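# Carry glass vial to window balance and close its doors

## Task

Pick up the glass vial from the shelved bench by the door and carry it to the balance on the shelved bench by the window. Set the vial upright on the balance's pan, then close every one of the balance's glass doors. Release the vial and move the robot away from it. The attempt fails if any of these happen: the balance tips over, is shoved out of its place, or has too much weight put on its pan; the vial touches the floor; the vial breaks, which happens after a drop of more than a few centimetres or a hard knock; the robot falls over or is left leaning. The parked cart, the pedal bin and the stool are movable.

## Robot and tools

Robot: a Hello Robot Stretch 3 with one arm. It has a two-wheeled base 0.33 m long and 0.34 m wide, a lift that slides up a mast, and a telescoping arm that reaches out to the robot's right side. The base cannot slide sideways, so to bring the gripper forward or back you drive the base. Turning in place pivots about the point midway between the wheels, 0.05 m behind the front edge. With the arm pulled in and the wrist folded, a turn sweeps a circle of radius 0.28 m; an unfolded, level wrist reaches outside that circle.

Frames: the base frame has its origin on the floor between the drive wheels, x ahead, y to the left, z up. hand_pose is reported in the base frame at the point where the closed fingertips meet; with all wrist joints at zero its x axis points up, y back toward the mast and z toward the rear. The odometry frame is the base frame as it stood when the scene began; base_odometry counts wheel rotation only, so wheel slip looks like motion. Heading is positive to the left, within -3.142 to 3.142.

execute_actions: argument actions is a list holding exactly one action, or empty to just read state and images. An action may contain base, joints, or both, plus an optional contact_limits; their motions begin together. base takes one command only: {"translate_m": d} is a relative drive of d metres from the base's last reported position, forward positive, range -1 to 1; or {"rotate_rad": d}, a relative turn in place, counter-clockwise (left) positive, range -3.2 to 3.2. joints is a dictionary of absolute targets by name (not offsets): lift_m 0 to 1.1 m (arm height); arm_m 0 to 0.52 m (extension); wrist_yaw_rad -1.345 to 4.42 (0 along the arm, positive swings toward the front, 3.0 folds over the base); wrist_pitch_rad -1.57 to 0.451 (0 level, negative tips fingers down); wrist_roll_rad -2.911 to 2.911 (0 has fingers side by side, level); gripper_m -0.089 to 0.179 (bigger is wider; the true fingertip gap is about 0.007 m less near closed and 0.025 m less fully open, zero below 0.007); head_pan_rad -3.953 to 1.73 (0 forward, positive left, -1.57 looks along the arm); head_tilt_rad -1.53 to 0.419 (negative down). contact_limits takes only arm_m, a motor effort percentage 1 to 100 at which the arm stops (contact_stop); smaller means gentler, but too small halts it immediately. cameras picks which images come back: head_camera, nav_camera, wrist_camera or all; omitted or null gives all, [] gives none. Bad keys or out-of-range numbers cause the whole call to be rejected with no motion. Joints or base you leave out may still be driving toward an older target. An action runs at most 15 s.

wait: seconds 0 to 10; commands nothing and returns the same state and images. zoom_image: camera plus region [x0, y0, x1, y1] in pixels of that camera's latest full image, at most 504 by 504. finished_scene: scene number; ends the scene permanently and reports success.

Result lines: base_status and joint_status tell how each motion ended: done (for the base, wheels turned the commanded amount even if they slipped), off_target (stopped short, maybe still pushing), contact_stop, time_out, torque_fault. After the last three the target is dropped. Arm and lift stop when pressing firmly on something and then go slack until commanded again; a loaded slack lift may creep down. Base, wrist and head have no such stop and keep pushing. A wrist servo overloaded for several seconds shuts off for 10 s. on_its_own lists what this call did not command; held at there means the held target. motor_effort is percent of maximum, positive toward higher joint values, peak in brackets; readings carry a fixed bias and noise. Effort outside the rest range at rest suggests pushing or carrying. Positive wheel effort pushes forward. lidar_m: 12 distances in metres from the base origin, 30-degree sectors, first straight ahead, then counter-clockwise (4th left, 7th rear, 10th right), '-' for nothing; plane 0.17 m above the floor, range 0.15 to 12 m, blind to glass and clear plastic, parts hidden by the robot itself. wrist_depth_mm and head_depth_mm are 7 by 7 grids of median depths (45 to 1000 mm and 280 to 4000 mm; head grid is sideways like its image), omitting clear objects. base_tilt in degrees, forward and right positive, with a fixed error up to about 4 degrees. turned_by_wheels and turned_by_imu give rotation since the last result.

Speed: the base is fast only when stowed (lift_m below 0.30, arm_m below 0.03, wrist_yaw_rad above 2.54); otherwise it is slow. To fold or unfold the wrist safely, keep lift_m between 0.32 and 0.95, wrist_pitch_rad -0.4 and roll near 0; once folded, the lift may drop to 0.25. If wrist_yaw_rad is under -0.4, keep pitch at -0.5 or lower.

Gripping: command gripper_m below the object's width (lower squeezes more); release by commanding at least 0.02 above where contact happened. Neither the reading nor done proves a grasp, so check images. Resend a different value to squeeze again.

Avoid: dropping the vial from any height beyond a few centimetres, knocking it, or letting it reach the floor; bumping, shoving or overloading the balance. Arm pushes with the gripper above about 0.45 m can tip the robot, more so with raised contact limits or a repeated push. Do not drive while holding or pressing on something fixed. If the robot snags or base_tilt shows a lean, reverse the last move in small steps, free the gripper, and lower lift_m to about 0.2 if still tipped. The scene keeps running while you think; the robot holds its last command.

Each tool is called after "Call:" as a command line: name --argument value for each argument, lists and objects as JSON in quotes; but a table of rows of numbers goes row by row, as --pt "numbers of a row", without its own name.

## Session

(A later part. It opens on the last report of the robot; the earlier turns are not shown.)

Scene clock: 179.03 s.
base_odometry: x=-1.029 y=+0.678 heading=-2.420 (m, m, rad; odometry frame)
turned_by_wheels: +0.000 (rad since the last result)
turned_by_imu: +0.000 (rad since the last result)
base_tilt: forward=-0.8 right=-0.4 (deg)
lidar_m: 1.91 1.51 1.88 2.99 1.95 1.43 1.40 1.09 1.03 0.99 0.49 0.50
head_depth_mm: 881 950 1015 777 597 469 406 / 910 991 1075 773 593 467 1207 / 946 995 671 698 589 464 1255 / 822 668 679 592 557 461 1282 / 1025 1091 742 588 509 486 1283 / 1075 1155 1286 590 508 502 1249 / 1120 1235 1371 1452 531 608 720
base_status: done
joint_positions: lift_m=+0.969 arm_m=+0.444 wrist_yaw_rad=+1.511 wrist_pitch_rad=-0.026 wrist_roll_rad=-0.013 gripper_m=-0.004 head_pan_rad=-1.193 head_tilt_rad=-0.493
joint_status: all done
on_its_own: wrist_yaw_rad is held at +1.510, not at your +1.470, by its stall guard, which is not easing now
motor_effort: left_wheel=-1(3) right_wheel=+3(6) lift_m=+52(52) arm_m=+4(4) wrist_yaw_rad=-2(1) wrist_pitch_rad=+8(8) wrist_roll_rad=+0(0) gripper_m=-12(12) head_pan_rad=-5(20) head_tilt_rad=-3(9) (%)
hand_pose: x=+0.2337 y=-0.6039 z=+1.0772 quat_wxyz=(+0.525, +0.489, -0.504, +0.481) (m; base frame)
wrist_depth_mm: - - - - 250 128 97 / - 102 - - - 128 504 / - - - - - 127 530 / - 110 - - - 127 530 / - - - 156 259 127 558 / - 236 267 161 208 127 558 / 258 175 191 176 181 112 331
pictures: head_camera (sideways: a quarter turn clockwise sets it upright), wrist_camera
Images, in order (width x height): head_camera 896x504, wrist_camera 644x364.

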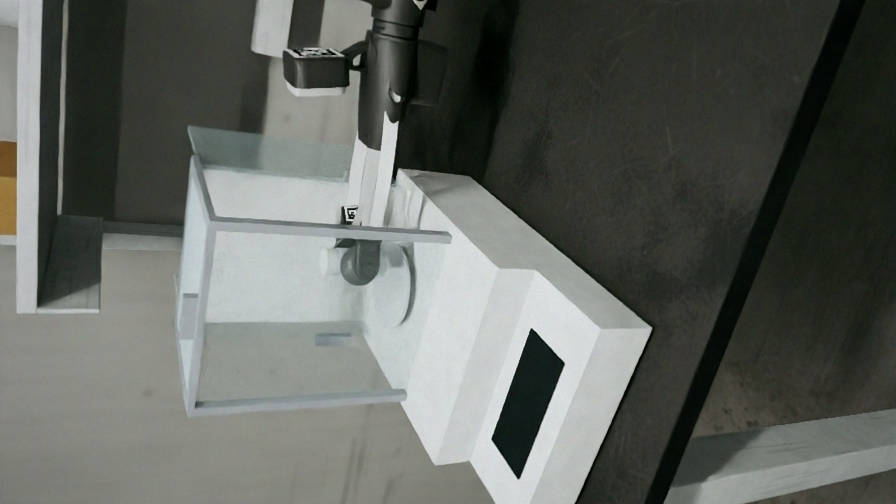

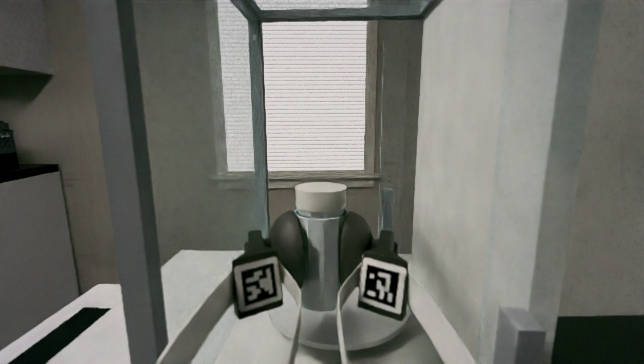

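Call:
execute_actions --actions '[{"base": {"translate_m": 0.04}, "joints": {"arm_m": 0.45, "lift_m": 0.96}}]' --cameras '["head_camera", "wrist_camera"]'

Scene clock: 183.53 s.
base_odometry: x=-1.059 y=+0.651 heading=-2.421 (m, m, rad; odometry frame)
turned_by_wheels: +0.000 (rad since the last result)
turned_by_imu: +0.001 (rad since the last result)
base_tilt: forward=-0.8 right=-0.4 (deg)
lidar_m: 1.87 1.48 1.81 3.00 2.00 1.47 1.45 1.13 1.03 1.00 0.46 1.61
head_depth_mm: 879 953 1017 745 597 469 417 / 912 985 1057 753 592 466 1205 / 883 636 648 620 574 464 1256 / 811 672 690 594 519 462 1284 / 1029 1120 1224 587 491 477 1277 / 1073 1170 1286 596 516 502 747 / 1125 1236 1375 1524 532 587 1204
base_status: done
joint_positions: lift_m=+0.961 arm_m=+0.450 wrist_yaw_rad=+1.511 wrist_pitch_rad=-0.026 wrist_roll_rad=-0.013 gripper_m=-0.004 head_pan_rad=-1.193 head_tilt_rad=-0.494
joint_status: all done
on_its_own: wrist_yaw_rad is held at +1.510, not at your +1.470, by its stall guard, which is not easing now
motor_effort: left_wheel=-1(2) right_wheel=+3(7) lift_m=+13(48) arm_m=+4(4) wrist_yaw_rad=-1(1) wrist_pitch_rad=+7(7) wrist_roll_rad=+0(0) gripper_m=-12(12) head_pan_rad=-3(4) head_tilt_rad=-3(3) (%)
hand_pose: x=+0.2337 y=-0.6099 z=+1.0688 quat_wxyz=(+0.525, +0.488, -0.505, +0.481) (m; base frame)
wrist_depth_mm: - - - - - 124 80 / - - - - - 124 80 / - - - - - 123 80 / - - - - - 123 80 / - - - 156 239 123 80 / - 235 249 161 202 123 80 / 184 179 171 157 162 123 80
pictures: head_camera (sideways: a quarter turn clockwise sets it upright), wrist_camera
Images, in order (width x height): head_camera 896x504, wrist_camera 644x364.

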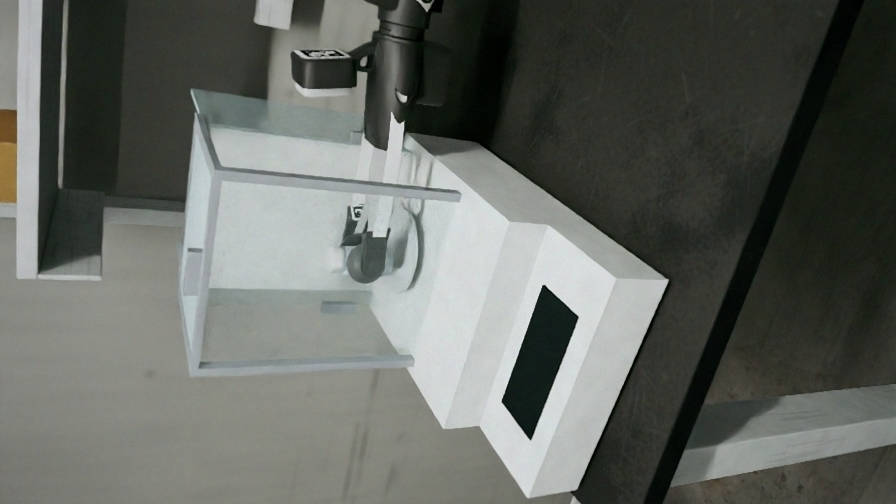

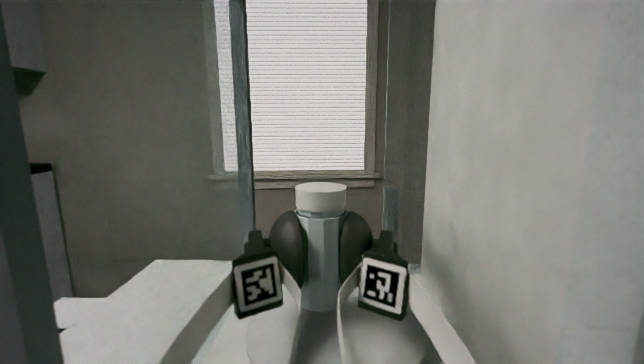

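Call:
zoom_image --camera "head_camera" --region '[300, 120, 480, 330]'

Call:
zoom_image --camera "wrist_camera" --region '[200, 220, 460, 364]'

Region (300, 120, 480, 330) of head_camera's 896x504 image, scaled by 2.400, with more detail than that image has; it fills the left 432 columns of this view, and the rest is white.

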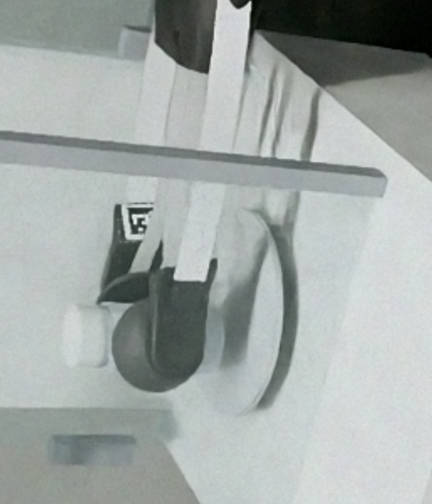

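Region (200, 220, 460, 364) of wrist_camera's 644x364 image, scaled by 1.938; it fills the top 279 rows of this view, and the rest is white.

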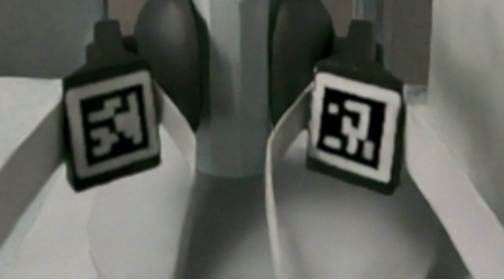

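Call:
execute_actions --actions '[{"base": {"translate_m": -0.012}, "joints": {"lift_m": 0.953}}]' --cameras '["head_camera", "wrist_camera"]'

Scene clock: 189.50 s.
base_odometry: x=-1.050 y=+0.659 heading=-2.421 (m, m, rad; odometry frame)
turned_by_wheels: +0.000 (rad since the last result)
turned_by_imu: +0.001 (rad since the last result)
base_tilt: forward=-0.8 right=-0.4 (deg)
lidar_m: 1.88 1.49 1.83 2.98 1.99 1.46 1.43 1.12 1.03 0.99 0.47 0.50
head_depth_mm: 879 950 1025 744 597 468 407 / 912 988 1069 767 594 465 1207 / 916 630 650 640 588 463 1257 / 772 670 688 591 527 462 1285 / 1028 1112 1220 586 490 475 1281 / 1075 1172 1295 594 514 502 1182 / 1123 1236 1370 1524 532 587 1176
base_status: done
joint_positions: lift_m=+0.954 arm_m=+0.450 wrist_yaw_rad=+1.511 wrist_pitch_rad=-0.026 wrist_roll_rad=-0.013 gripper_m=-0.004 head_pan_rad=-1.193 head_tilt_rad=-0.494
joint_status: all done
on_its_own: wrist_yaw_rad is held at +1.510, not at your +1.470, by its stall guard, which is not easing now
motor_effort: left_wheel=-1(5) right_wheel=+3(3) lift_m=+12(13) arm_m=+3(4) wrist_yaw_rad=-1(1) wrist_pitch_rad=+7(7) wrist_roll_rad=+0(0) gripper_m=-12(12) head_pan_rad=-3(3) head_tilt_rad=-3(2) (%)
hand_pose: x=+0.2337 y=-0.6099 z=+1.0618 quat_wxyz=(+0.525, +0.488, -0.505, +0.481) (m; base frame)
wrist_depth_mm: - - - - - 122 78 / - - - - - 122 78 / - - - - - 121 78 / - - - - 255 121 78 / - - - 156 242 121 78 / 86 221 235 161 198 121 82 / 86 169 160 146 153 121 74
pictures: head_camera (sideways: a quarter turn clockwise sets it upright), wrist_camera
Images, in order (width x height): head_camera 896x504, wrist_camera 644x364.

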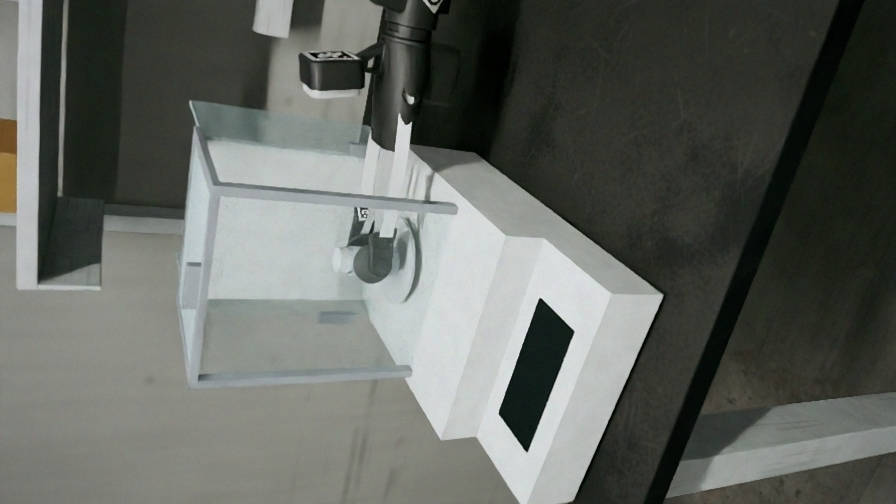

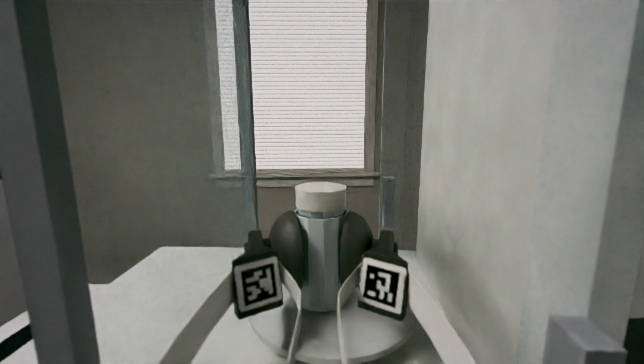

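Call:
execute_actions --actions '[{"joints": {"gripper_m": 0.058}}]' --cameras '["head_camera", "wrist_camera"]'

Scene clock: 192.23 s.
base_odometry: x=-1.050 y=+0.659 heading=-2.421 (m, m, rad; odometry frame)
turned_by_wheels: +0.000 (rad since the last result)
turned_by_imu: +0.001 (rad since the last result)
base_tilt: forward=-0.8 right=-0.5 (deg)
lidar_m: 1.88 1.49 1.83 2.98 1.99 1.46 1.43 1.12 1.03 0.99 0.47 0.50
head_depth_mm: 880 952 1025 743 598 469 407 / 909 983 1065 770 593 466 1208 / 917 629 651 640 587 464 1255 / 772 669 687 578 528 462 1289 / 1028 1117 1216 588 489 475 1281 / 1075 1166 1293 593 514 502 1188 / 1122 1237 1371 1520 532 588 1181
base_status: not commanded
joint_positions: lift_m=+0.954 arm_m=+0.450 wrist_yaw_rad=+1.511 wrist_pitch_rad=-0.026 wrist_roll_rad=-0.013 gripper_m=+0.058 head_pan_rad=-1.193 head_tilt_rad=-0.494
joint_status: all done
on_its_own: wrist_yaw_rad is held at +1.510, not at your +1.470, by its stall guard, which is not easing now
motor_effort: left_wheel=-1(1) right_wheel=+3(3) lift_m=+13(13) arm_m=+4(4) wrist_yaw_rad=-1(2) wrist_pitch_rad=+8(7) wrist_roll_rad=+0(0) gripper_m=+0(88) head_pan_rad=-4(3) head_tilt_rad=-3(3) (%)
hand_pose: x=+0.2337 y=-0.6099 z=+1.0618 quat_wxyz=(+0.525, +0.488, -0.505, +0.481) (m; base frame)
wrist_depth_mm: - - - - - 122 79 / - - - - - 121 78 / - - - - - 121 78 / - - - - 256 121 78 / - - - 159 198 121 78 / 86 222 - 168 - 121 82 / 86 168 162 147 160 112 74
pictures: head_camera (sideways: a quarter turn clockwise sets it upright), wrist_camera
Images, in order (width x height): head_camera 896x504, wrist_camera 644x364.

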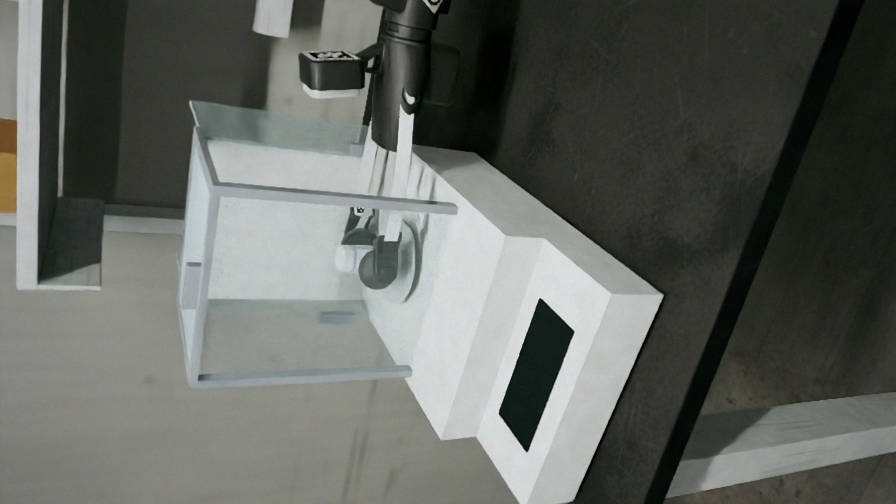

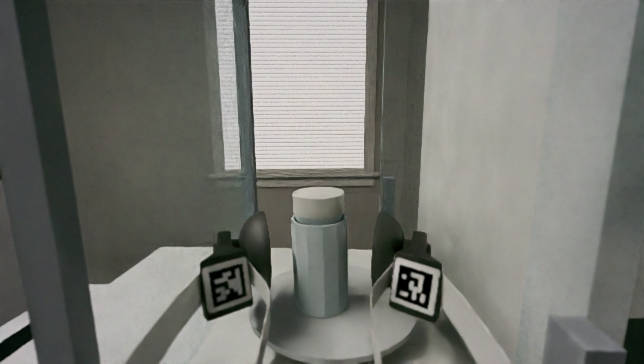

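Call:
execute_actions --actions '[{"base": {"translate_m": -0.045}, "joints": {"arm_m": 0.446}}]' --cameras '["wrist_camera"]'

Scene clock: 196.90 s.
base_odometry: x=-1.016 y=+0.689 heading=-2.421 (m, m, rad; odometry frame)
turned_by_wheels: +0.000 (rad since the last result)
turned_by_imu: +0.001 (rad since the last result)
base_tilt: forward=-0.9 right=-0.5 (deg)
lidar_m: 1.92 1.52 1.90 2.97 1.93 1.42 1.39 1.08 1.02 0.99 0.51 0.50
head_depth_mm: 879 951 1024 745 598 468 407 / 910 988 1064 754 593 466 1203 / 949 1010 1077 729 588 464 1257 / 847 664 681 603 572 461 1289 / 1016 1072 726 587 523 487 1278 / 1072 1149 1276 588 507 501 1275 / 1120 1237 1372 609 531 626 729
base_status: done
joint_positions: lift_m=+0.954 arm_m=+0.446 wrist_yaw_rad=+1.511 wrist_pitch_rad=-0.026 wrist_roll_rad=-0.013 gripper_m=+0.058 head_pan_rad=-1.193 head_tilt_rad=-0.494
joint_status: all done
on_its_own: wrist_yaw_rad is held at +1.510, not at your +1.470, by its stall guard, which is not easing now
motor_effort: left_wheel=-1(4) right_wheel=+3(5) lift_m=+12(13) arm_m=-5(5) wrist_yaw_rad=-1(1) wrist_pitch_rad=+7(7) wrist_roll_rad=+0(0) gripper_m=-1(1) head_pan_rad=-4(3) head_tilt_rad=-3(3) (%)
hand_pose: x=+0.2337 y=-0.6065 z=+1.0618 quat_wxyz=(+0.524, +0.488, -0.505, +0.481) (m; base frame)
wrist_depth_mm: - - - - 264 119 572 / - - - - 263 129 568 / - - - - 262 129 572 / - - - - 263 141 568 / - - - 237 194 140 575 / - 209 - 195 - 129 528 / 169 168 168 168 168 291 311
pictures: wrist_camera
Images, in order (width x height): wrist_camera 644x364.

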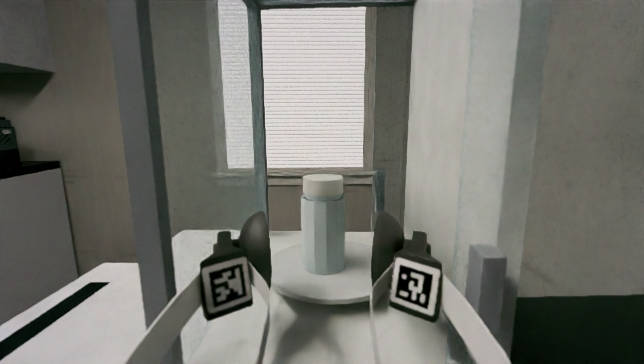

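Call:
execute_actions --actions '[{"base": {"translate_m": -0.10}, "joints": {"gripper_m": 0.01}}]' --cameras '["wrist_camera"]'

Call:
execute_actions --actions '[{"joints": {"arm_m": 0.49, "gripper_m": 0.06, "wrist_yaw_rad": 1.47}}]' --cameras '["head_camera", "wrist_camera"]'

Scene clock: 204.20 s.
base_odometry: x=-0.941 y=+0.755 heading=-2.421 (m, m, rad; odometry frame)
turned_by_wheels: +0.000 (rad since the last result)
turned_by_imu: +0.001 (rad since the last result)
base_tilt: forward=-0.7 right=-0.5 (deg)
lidar_m: 2.02 1.62 2.04 2.95 1.79 1.33 1.29 0.98 1.02 0.99 1.04 0.58
head_depth_mm: 877 949 1020 743 596 469 407 / 909 982 1063 752 594 466 1212 / 945 1030 1104 783 589 463 1229 / 979 1063 1138 759 584 462 1286 / 881 679 714 667 580 486 1273 / 1056 717 747 592 554 501 1271 / 1119 1226 1333 604 523 1445 1236
base_status: done
joint_positions: lift_m=+0.954 arm_m=+0.446 wrist_yaw_rad=+1.511 wrist_pitch_rad=-0.026 wrist_roll_rad=-0.013 gripper_m=+0.010 head_pan_rad=-1.193 head_tilt_rad=-0.494
joint_status: all done
on_its_own: wrist_yaw_rad is held at +1.510, not at your +1.470, by its stall guard, which is not easing now
motor_effort: left_wheel=-1(5) right_wheel=+3(5) lift_m=+13(13) arm_m=-4(5) wrist_yaw_rad=-1(1) wrist_pitch_rad=+7(7) wrist_roll_rad=+0(0) gripper_m=+0(90) head_pan_rad=-4(4) head_tilt_rad=-3(3) (%)
hand_pose: x=+0.2337 y=-0.6065 z=+1.0618 quat_wxyz=(+0.524, +0.488, -0.505, +0.481) (m; base frame)
wrist_depth_mm: - - - - 338 824 572 / - - - - 336 836 566 / - - - - 338 831 573 / - - - - 335 831 573 / - - 292 306 368 832 575 / - 230 229 - 376 408 408 / 238 234 230 227 226 311 313
pictures: wrist_camera
Images, in order (width x height): wrist_camera 644x364.

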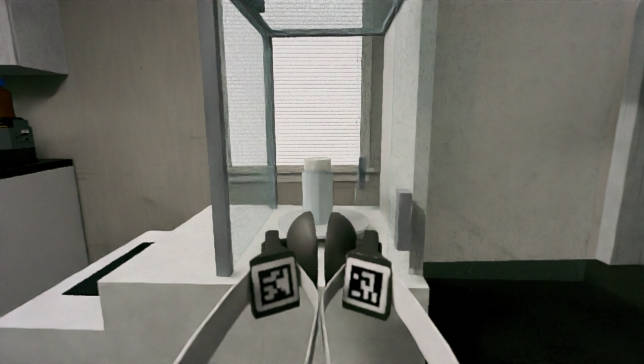

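Scene clock: 205.60 s.
base_odometry: x=-0.941 y=+0.755 heading=-2.421 (m, m, rad; odometry frame)
turned_by_wheels: +0.000 (rad since the last result)
turned_by_imu: +0.000 (rad since the last result)
base_tilt: forward=-0.9 right=-0.4 (deg)
lidar_m: 2.02 1.62 2.04 2.97 1.79 1.32 1.29 0.98 1.03 0.99 1.04 0.58
head_depth_mm: 877 949 1005 777 597 469 406 / 908 984 1067 775 593 467 1208 / 945 1028 1104 804 589 463 1232 / 984 1060 1133 759 584 461 1284 / 883 678 714 666 580 486 1276 / 1056 719 746 592 555 501 1272 / 1122 1226 1336 604 524 1442 1261
base_status: not commanded
joint_positions: lift_m=+0.954 arm_m=+0.490 wrist_yaw_rad=+1.472 wrist_pitch_rad=-0.026 wrist_roll_rad=-0.013 gripper_m=+0.060 head_pan_rad=-1.193 head_tilt_rad=-0.494
joint_status: all done
motor_effort: left_wheel=-1(1) right_wheel=+2(3) lift_m=+13(13) arm_m=+4(5) wrist_yaw_rad=-1(3) wrist_pitch_rad=+7(7) wrist_roll_rad=+0(0) gripper_m=+0(87) head_pan_rad=-4(4) head_tilt_rad=-3(3) (%)
hand_pose: x=+0.2329 y=-0.6600 z=+1.0618 quat_wxyz=(+0.534, +0.478, -0.514, +0.471) (m; base frame)
wrist_depth_mm: - - - - - 702 424 / - - - - - 716 439 / - - - - - 712 443 / - - 398 - - 715 456 / - 319 306 292 - 720 471 / 222 222 - 233 - 406 405 / 224 224 223 223 314 311 311
pictures: head_camera (sideways: a quarter turn clockwise sets it upright), wrist_camera
Images, in order (width x height): head_camera 896x504, wrist_camera 644x364.

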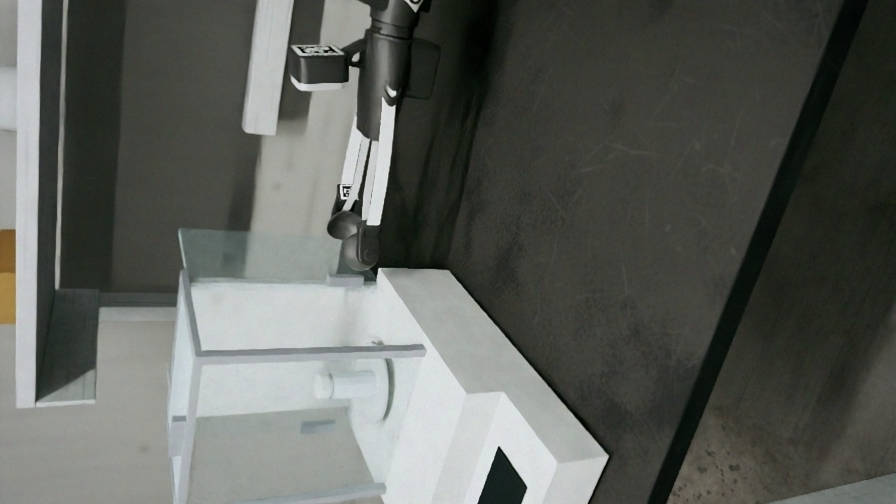

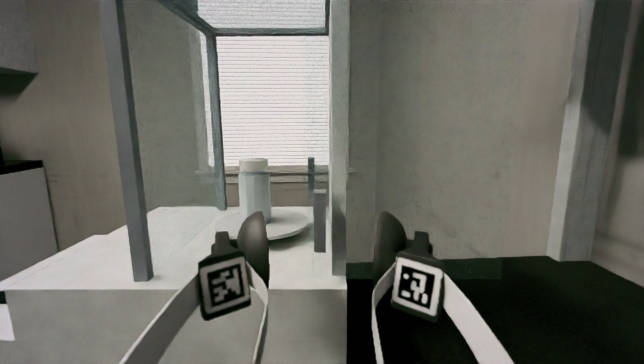

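Call:
execute_actions --actions '[{"base": {"translate_m": 0.024}, "joints": {"arm_m": 0.472}}]' --cameras '["head_camera", "wrist_camera"]'

Scene clock: 210.67 s.
base_odometry: x=-0.959 y=+0.739 heading=-2.421 (m, m, rad; odometry frame)
turned_by_wheels: +0.000 (rad since the last result)
turned_by_imu: +0.001 (rad since the last result)
base_tilt: forward=-0.8 right=-0.5 (deg)
lidar_m: 2.00 1.59 2.00 2.97 1.83 1.35 1.31 1.00 1.03 0.99 1.04 0.56
head_depth_mm: 878 950 1007 778 598 468 407 / 912 982 1066 773 592 466 1203 / 944 1029 1104 802 588 463 1234 / 973 1046 1111 723 584 461 1284 / 873 680 708 635 579 486 1278 / 1065 723 777 582 537 501 1275 / 1120 1217 1335 604 521 1406 1209
base_status: done
joint_positions: lift_m=+0.954 arm_m=+0.472 wrist_yaw_rad=+1.472 wrist_pitch_rad=-0.026 wrist_roll_rad=-0.013 gripper_m=+0.060 head_pan_rad=-1.193 head_tilt_rad=-0.494
joint_status: all done
motor_effort: left_wheel=-1(3) right_wheel=+3(7) lift_m=+12(13) arm_m=-4(5) wrist_yaw_rad=-1(1) wrist_pitch_rad=+7(7) wrist_roll_rad=+0(0) gripper_m=+0(0) head_pan_rad=-3(3) head_tilt_rad=-3(3) (%)
hand_pose: x=+0.2329 y=-0.6426 z=+1.0618 quat_wxyz=(+0.534, +0.478, -0.514, +0.471) (m; base frame)
wrist_depth_mm: - - - - - 733 516 / - - - - - 727 423 / - - - - - 738 425 / - - - - - 740 446 / - 294 319 269 - 750 455 / 236 210 - 217 - 406 403 / 200 198 199 198 311 311 313
pictures: head_camera (sideways: a quarter turn clockwise sets it upright), wrist_camera
Images, in order (width x height): head_camera 896x504, wrist_camera 644x364.

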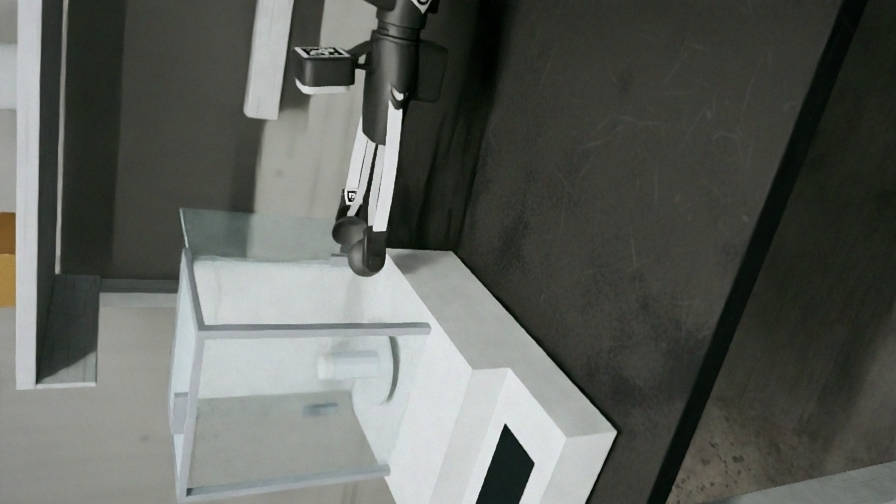

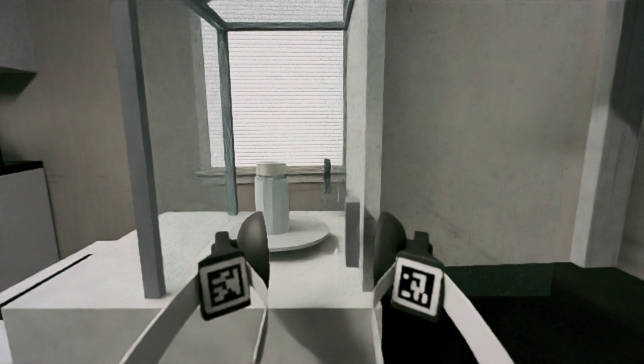

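Call:
zoom_image --camera "wrist_camera" --region '[300, 170, 440, 320]'

Region (300, 170, 440, 320) of wrist_camera's 644x364 image, scaled by 3.360; it fills the left 470 columns of this view, and the rest is white.

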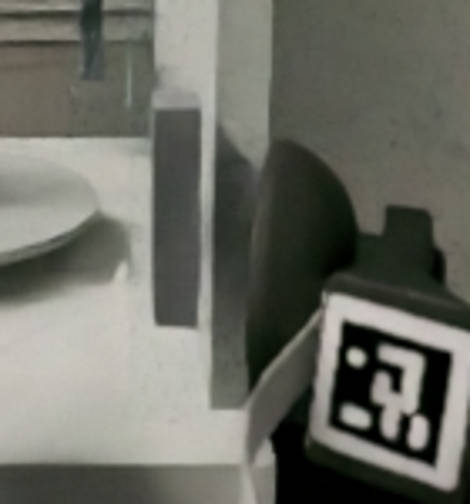

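Call:
execute_actions --actions '[{"joints": {"arm_m": 0.44}, "contact_limits": {"arm_m": 10}}]' --cameras '["head_camera", "wrist_camera"]'

Scene clock: 219.73 s.
base_odometry: x=-0.959 y=+0.739 heading=-2.421 (m, m, rad; odometry frame)
turned_by_wheels: +0.000 (rad since the last result)
turned_by_imu: +0.001 (rad since the last result)
base_tilt: forward=-0.8 right=-0.4 (deg)
lidar_m: 2.00 1.60 2.01 2.97 1.83 1.35 1.32 1.01 1.02 0.99 1.04 0.56
head_depth_mm: 876 948 1021 743 596 469 407 / 908 983 1062 753 592 466 1200 / 947 1027 1101 785 588 463 1228 / 970 1044 1111 723 584 462 1281 / 871 680 710 633 579 486 1273 / 1067 723 779 581 536 501 1270 / 1120 1220 1332 604 521 1417 1211
base_status: not commanded
joint_positions: lift_m=+0.954 arm_m=+0.440 wrist_yaw_rad=+1.472 wrist_pitch_rad=-0.026 wrist_roll_rad=-0.013 gripper_m=+0.060 head_pan_rad=-1.193 head_tilt_rad=-0.494
joint_status: all done
motor_effort: left_wheel=-1(1) right_wheel=+3(3) lift_m=+13(13) arm_m=-4(3) wrist_yaw_rad=-1(1) wrist_pitch_rad=+7(7) wrist_roll_rad=+0(0) gripper_m=+0(0) head_pan_rad=-3(3) head_tilt_rad=-4(3) (%)
contact_limits: arm_m 10 (drawing in: default 31, maximum 51; extending or still: default 42, maximum 69)
hand_pose: x=+0.2329 y=-0.6106 z=+1.0618 quat_wxyz=(+0.534, +0.478, -0.514, +0.471) (m; base frame)
wrist_depth_mm: - - - - 237 781 544 / - - - - 286 782 549 / - - - - 288 777 554 / - - - - 290 784 554 / - - 293 278 - 789 460 / - 222 - 219 - 406 408 / 206 203 202 201 202 312 311
pictures: head_camera (sideways: a quarter turn clockwise sets it upright), wrist_camera
Images, in order (width x height): head_camera 896x504, wrist_camera 644x364.

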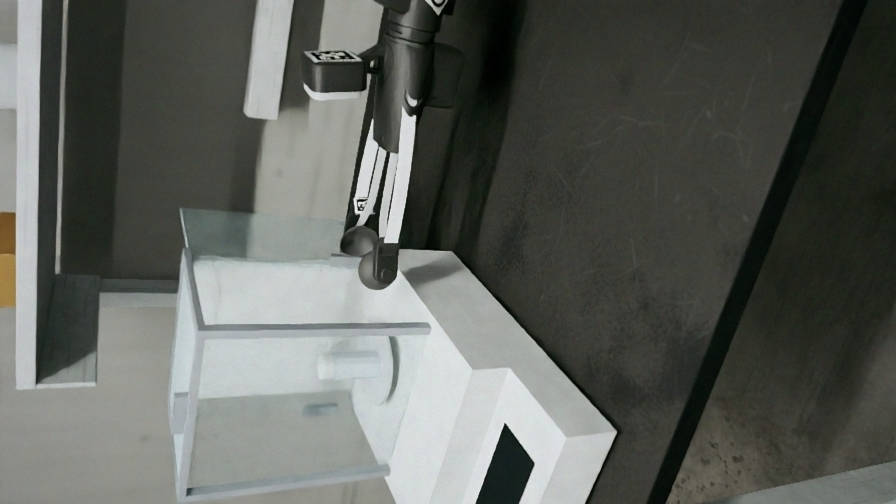

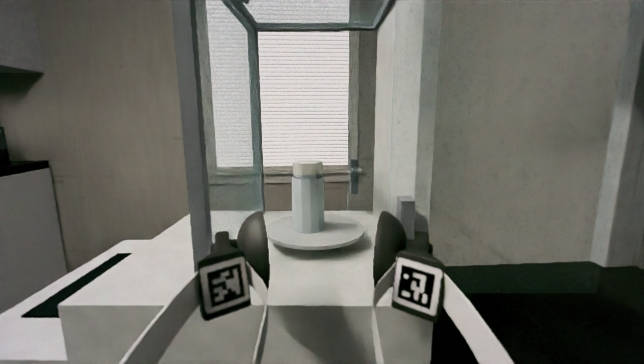

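Call:
execute_actions --actions '[{"joints": {"arm_m": 0.474}}]' --cameras '[]'

Call:
execute_actions --actions '[{"base": {"translate_m": 0.013}}]' --cameras '[]'

Call:
execute_actions --actions '[{"joints": {"arm_m": 0.44}, "contact_limits": {"arm_m": 10}}]' --cameras '["head_camera", "wrist_camera"]'

Scene clock: 223.67 s.
base_odometry: x=-0.959 y=+0.739 heading=-2.421 (m, m, rad; odometry frame)
turned_by_wheels: +0.000 (rad since the last result)
turned_by_imu: +0.001 (rad since the last result)
base_tilt: forward=-1.0 right=-0.5 (deg)
lidar_m: 2.00 1.59 2.01 2.97 1.83 1.35 1.32 1.00 1.03 0.99 1.04 0.56
head_depth_mm: 879 950 1011 779 597 469 406 / 911 979 1066 773 593 466 1203 / 946 1031 1100 803 588 463 1229 / 970 1043 1111 725 584 461 1281 / 872 681 709 634 579 486 1277 / 1066 722 780 581 536 502 1270 / 1119 1220 1337 604 520 1409 1210
base_status: not commanded
joint_positions: lift_m=+0.954 arm_m=+0.474 wrist_yaw_rad=+1.472 wrist_pitch_rad=-0.026 wrist_roll_rad=-0.013 gripper_m=+0.060 head_pan_rad=-1.193 head_tilt_rad=-0.494
joint_status: all done
motor_effort: left_wheel=-1(1) right_wheel=+3(3) lift_m=+13(13) arm_m=+4(5) wrist_yaw_rad=-1(1) wrist_pitch_rad=+7(7) wrist_roll_rad=+0(0) gripper_m=-1(0) head_pan_rad=-3(4) head_tilt_rad=-3(3) (%)
hand_pose: x=+0.2329 y=-0.6440 z=+1.0618 quat_wxyz=(+0.534, +0.478, -0.514, +0.471) (m; base frame)
wrist_depth_mm: - - - - - 726 514 / - - - - - 729 426 / - - - - - 729 423 / - - - - - 750 446 / - 296 319 270 - 743 459 / 237 221 - 210 - 408 404 / 199 198 198 197 314 312 311
pictures: none
No camera images: the call's "cameras" was empty. Leave "cameras" out to get every camera's image.

Scene clock: 225.10 s.
base_odometry: x=-0.969 y=+0.731 heading=-2.421 (m, m, rad; odometry frame)
turned_by_wheels: +0.000 (rad since the last result)
turned_by_imu: +0.000 (rad since the last result)
base_tilt: forward=-0.8 right=-0.4 (deg)
lidar_m: 1.98 1.58 2.00 3.09 1.85 1.36 1.33 1.02 1.02 0.99 1.03 0.55
head_depth_mm: 879 949 1010 777 597 469 407 / 911 983 1070 774 592 466 1208 / 944 1028 1101 802 588 464 1234 / 955 1029 703 708 585 462 1287 / 846 689 713 620 578 486 1278 / 1070 1115 781 582 526 502 1274 / 1117 1222 1344 606 521 1402 855
base_status: done
joint_positions: lift_m=+0.954 arm_m=+0.474 wrist_yaw_rad=+1.472 wrist_pitch_rad=-0.026 wrist_roll_rad=-0.013 gripper_m=+0.060 head_pan_rad=-1.193 head_tilt_rad=-0.494
joint_status: not commanded
motor_effort: left_wheel=-2(2) right_wheel=+2(8) lift_m=+13(13) arm_m=+4(4) wrist_yaw_rad=-1(1) wrist_pitch_rad=+7(7) wrist_roll_rad=+0(0) gripper_m=+0(0) head_pan_rad=-3(4) head_tilt_rad=-3(4) (%)
hand_pose: x=+0.2329 y=-0.6440 z=+1.0618 quat_wxyz=(+0.534, +0.478, -0.514, +0.471) (m; base frame)
wrist_depth_mm: - - - - - 730 513 / - - - - - 734 513 / - - - - - 734 424 / - - - - - 738 426 / - 295 322 267 - 739 446 / 235 209 - 207 - 407 406 / 186 186 185 184 314 313 312
pictures: none
No camera images: the call's "cameras" was empty. Leave "cameras" out to get every camera's image.

Scene clock: 226.37 s.
base_odometry: x=-0.969 y=+0.731 heading=-2.421 (m, m, rad; odometry frame)
turned_by_wheels: +0.000 (rad since the last result)
turned_by_imu: +0.000 (rad since the last result)
base_tilt: forward=-0.8 right=-0.5 (deg)
lidar_m: 1.99 1.59 1.99 3.08 1.84 1.36 1.33 1.01 1.03 0.99 1.04 0.55
head_depth_mm: 876 951 1021 744 597 468 407 / 911 982 1063 751 593 466 1209 / 944 1027 1102 767 588 463 1237 / 956 1031 705 715 584 462 1286 / 847 687 713 620 577 487 1282 / 1069 1117 783 583 527 501 1273 / 1121 1218 1340 606 522 1399 851
base_status: not commanded
joint_positions: lift_m=+0.954 arm_m=+0.440 wrist_yaw_rad=+1.466 wrist_pitch_rad=-0.026 wrist_roll_rad=-0.013 gripper_m=+0.060 head_pan_rad=-1.193 head_tilt_rad=-0.494
joint_status: all done
motor_effort: left_wheel=-1(1) right_wheel=+4(4) lift_m=+13(13) arm_m=-5(6) wrist_yaw_rad=+4(4) wrist_pitch_rad=+7(7) wrist_roll_rad=+0(0) gripper_m=-1(1) head_pan_rad=-3(4) head_tilt_rad=-3(4) (%)
contact_limits: arm_m 10 (drawing in: default 31, maximum 51; extending or still: default 42, maximum 69)
hand_pose: x=+0.2328 y=-0.6120 z=+1.0619 quat_wxyz=(+0.535, +0.477, -0.516, +0.470) (m; base frame)
wrist_depth_mm: - - - - 233 777 542 / - - - - 234 782 549 / - - - - 235 775 548 / - - - - 283 775 543 / - - 317 270 235 791 551 / - 222 - 220 206 406 403 / 189 187 187 187 188 310 310
pictures: head_camera (sideways: a quarter turn clockwise sets it upright), wrist_camera
Images, in order (width x height): head_camera 896x504, wrist_camera 644x364.

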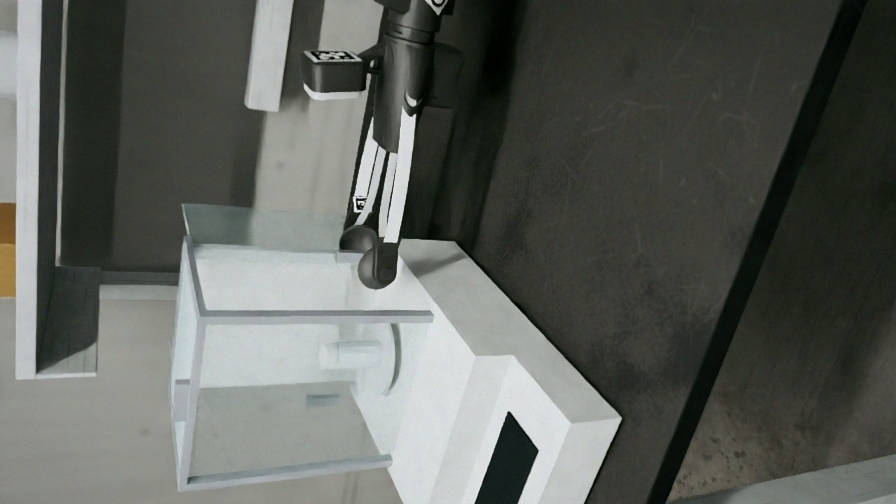

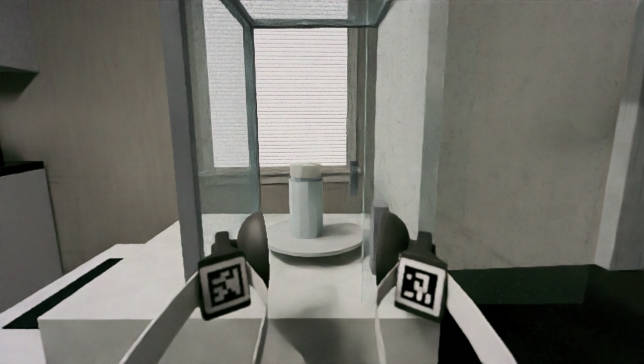

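Call:
execute_actions --actions '[{"joints": {"wrist_yaw_rad": 1.70}}]' --cameras '["head_camera", "wrist_camera"]'

Scene clock: 231.00 s.
base_odometry: x=-0.969 y=+0.731 heading=-2.421 (m, m, rad; odometry frame)
turned_by_wheels: +0.000 (rad since the last result)
turned_by_imu: +0.001 (rad since the last result)
base_tilt: forward=-0.8 right=-0.4 (deg)
lidar_m: 1.98 1.58 1.99 3.09 1.84 1.36 1.32 1.02 1.03 0.99 1.04 0.55
head_depth_mm: 878 947 1021 742 597 469 406 / 909 983 1054 736 592 466 1202 / 946 1029 1099 765 589 464 1234 / 955 1031 705 720 584 462 1281 / 846 687 711 619 578 486 1277 / 1072 1119 782 582 526 502 1271 / 1121 1223 1342 605 522 1408 853
base_status: not commanded
joint_positions: lift_m=+0.954 arm_m=+0.440 wrist_yaw_rad=+1.693 wrist_pitch_rad=-0.026 wrist_roll_rad=-0.013 gripper_m=+0.060 head_pan_rad=-1.193 head_tilt_rad=-0.494
joint_status: all done
motor_effort: left_wheel=-2(3) right_wheel=+3(6) lift_m=+13(12) arm_m=-5(5) wrist_yaw_rad=+7(13) wrist_pitch_rad=+7(7) wrist_roll_rad=+0(0) gripper_m=-2(2) head_pan_rad=-4(4) head_tilt_rad=-2(4) (%)
hand_pose: x=+0.2323 y=-0.5541 z=+1.0619 quat_wxyz=(+0.479, +0.532, -0.458, +0.527) (m; base frame)
wrist_depth_mm: - - - - - 255 169 / - - - - - 250 652 / - - - - - 246 683 / - - - - - 242 684 / - - - 291 257 236 710 / - 338 - 207 207 206 647 / - 238 210 194 182 174 311
pictures: head_camera (sideways: a quarter turn clockwise sets it upright), wrist_camera
Images, in order (width x height): head_camera 896x504, wrist_camera 644x364.

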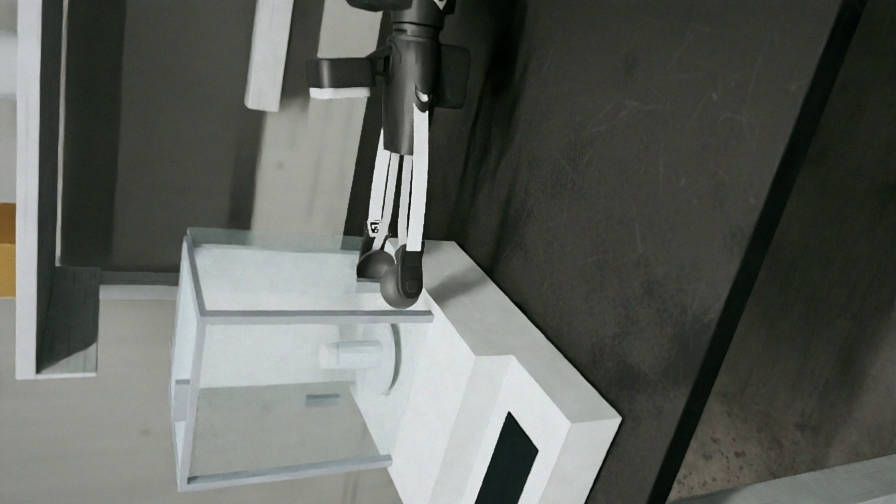

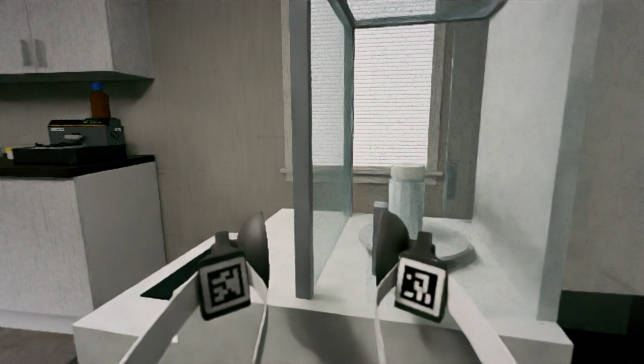

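Call:
execute_actions --actions '[{"joints": {"arm_m": 0.398}, "contact_limits": {"arm_m": 9}}]' --cameras '["head_camera", "wrist_camera"]'

Scene clock: 233.40 s.
base_odometry: x=-0.969 y=+0.731 heading=-2.421 (m, m, rad; odometry frame)
turned_by_wheels: +0.000 (rad since the last result)
turned_by_imu: +0.001 (rad since the last result)
base_tilt: forward=-0.8 right=-0.3 (deg)
lidar_m: 1.98 1.58 1.99 3.09 1.85 1.36 1.33 1.01 1.02 0.99 1.04 0.55
head_depth_mm: 879 944 1022 740 597 469 407 / 909 981 1056 733 592 466 1203 / 944 1030 1101 732 588 463 1229 / 956 1028 713 720 583 462 1279 / 847 686 708 613 577 486 1278 / 1069 1118 780 583 527 502 1268 / 1117 1219 1338 604 522 1404 852
base_status: not commanded
joint_positions: lift_m=+0.954 arm_m=+0.398 wrist_yaw_rad=+1.692 wrist_pitch_rad=-0.026 wrist_roll_rad=-0.013 gripper_m=+0.060 head_pan_rad=-1.193 head_tilt_rad=-0.494
joint_status: all done
motor_effort: left_wheel=-2(3) right_wheel=+4(4) lift_m=+13(12) arm_m=-5(6) wrist_yaw_rad=+7(7) wrist_pitch_rad=+7(7) wrist_roll_rad=+0(0) gripper_m=-2(2) head_pan_rad=-3(4) head_tilt_rad=-3(4) (%)
contact_limits: arm_m 9 (drawing in: default 31, maximum 51; extending or still: default 42, maximum 69)
hand_pose: x=+0.2323 y=-0.5125 z=+1.0619 quat_wxyz=(+0.479, +0.532, -0.458, +0.527) (m; base frame)
wrist_depth_mm: - - - - - - 205 / - - - - - - 203 / - - - - - - 201 / - - - - - 326 199 / - - - 319 254 268 196 / - - - 221 - 219 195 / - - 219 200 185 175 168
pictures: head_camera (sideways: a quarter turn clockwise sets it upright), wrist_camera
Images, in order (width x height): head_camera 896x504, wrist_camera 644x364.

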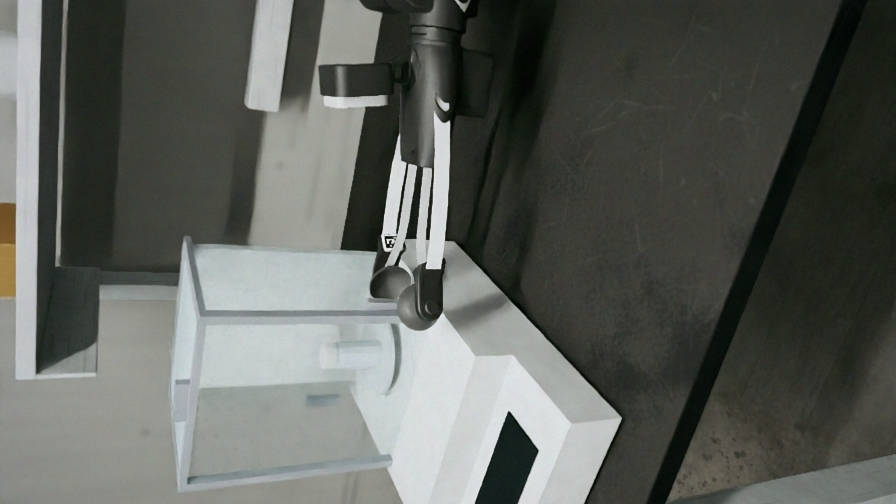

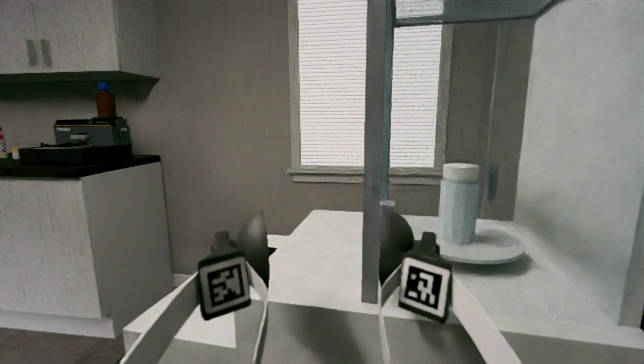

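Call:
execute_actions --actions '[{"joints": {"arm_m": 0.389}, "contact_limits": {"arm_m": 9}}]' --cameras '["head_camera", "wrist_camera"]'

Scene clock: 235.73 s.
base_odometry: x=-0.969 y=+0.731 heading=-2.421 (m, m, rad; odometry frame)
turned_by_wheels: +0.000 (rad since the last result)
turned_by_imu: +0.000 (rad since the last result)
base_tilt: forward=-0.9 right=-0.5 (deg)
lidar_m: 1.99 1.58 1.99 3.09 1.84 1.36 1.33 1.02 1.02 0.99 1.03 0.55
head_depth_mm: 879 949 1025 742 597 469 407 / 910 982 1054 733 593 466 1205 / 943 1030 1098 728 589 463 1227 / 956 1030 715 714 584 461 1285 / 848 686 702 612 578 486 1280 / 1070 1118 781 582 526 501 1273 / 1120 1218 1333 606 521 1406 852
base_status: not commanded
joint_positions: lift_m=+0.954 arm_m=+0.389 wrist_yaw_rad=+1.680 wrist_pitch_rad=-0.026 wrist_roll_rad=-0.013 gripper_m=+0.060 head_pan_rad=-1.193 head_tilt_rad=-0.494
joint_status: all done
on_its_own: wrist_yaw_rad is at rest, and its effort (+19) is outside its rest range (-12 to +12)
motor_effort: left_wheel=-3(3) right_wheel=+5(5) lift_m=+13(13) arm_m=-7(7) wrist_yaw_rad=+19(20) wrist_pitch_rad=+7(7) wrist_roll_rad=+0(0) gripper_m=-5(7) head_pan_rad=-4(3) head_tilt_rad=-3(3) (%)
contact_limits: arm_m 9 (drawing in: default 31, maximum 51; extending or still: default 42, maximum 69)
hand_pose: x=+0.2327 y=-0.5066 z=+1.0619 quat_wxyz=(+0.482, +0.529, -0.462, +0.524) (m; base frame)
wrist_depth_mm: - - - - - - 212 / - - - - - - 210 / - - - - - - 207 / - - - - - 304 205 / - - - 320 245 268 204 / - - - 219 - 220 194 / - - 217 199 187 177 169
pictures: head_camera (sideways: a quarter turn clockwise sets it upright), wrist_camera
Images, in order (width x height): head_camera 896x504, wrist_camera 644x364.

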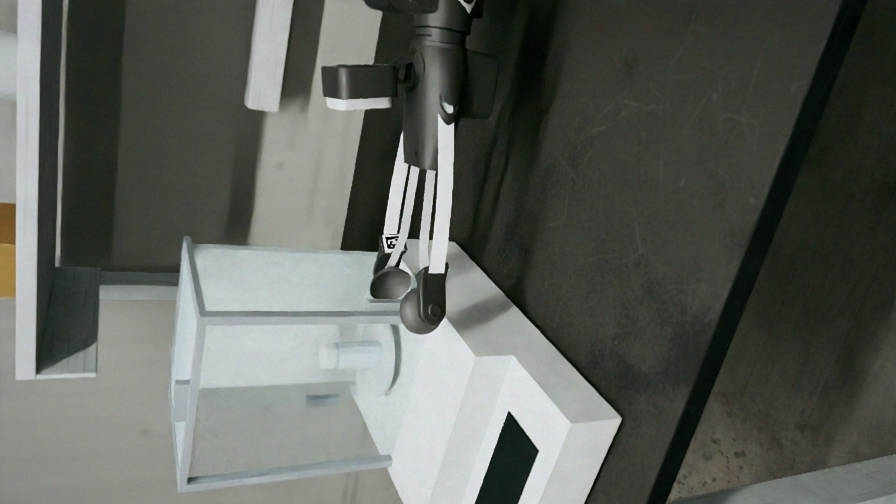

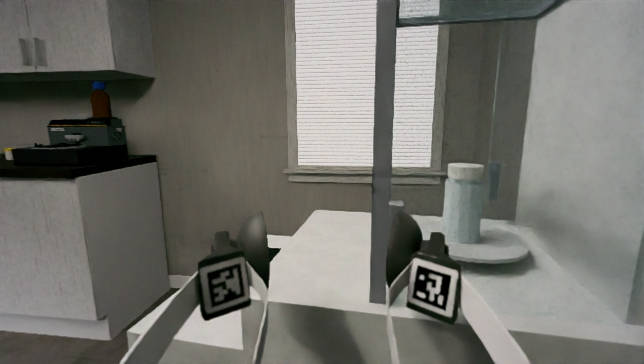

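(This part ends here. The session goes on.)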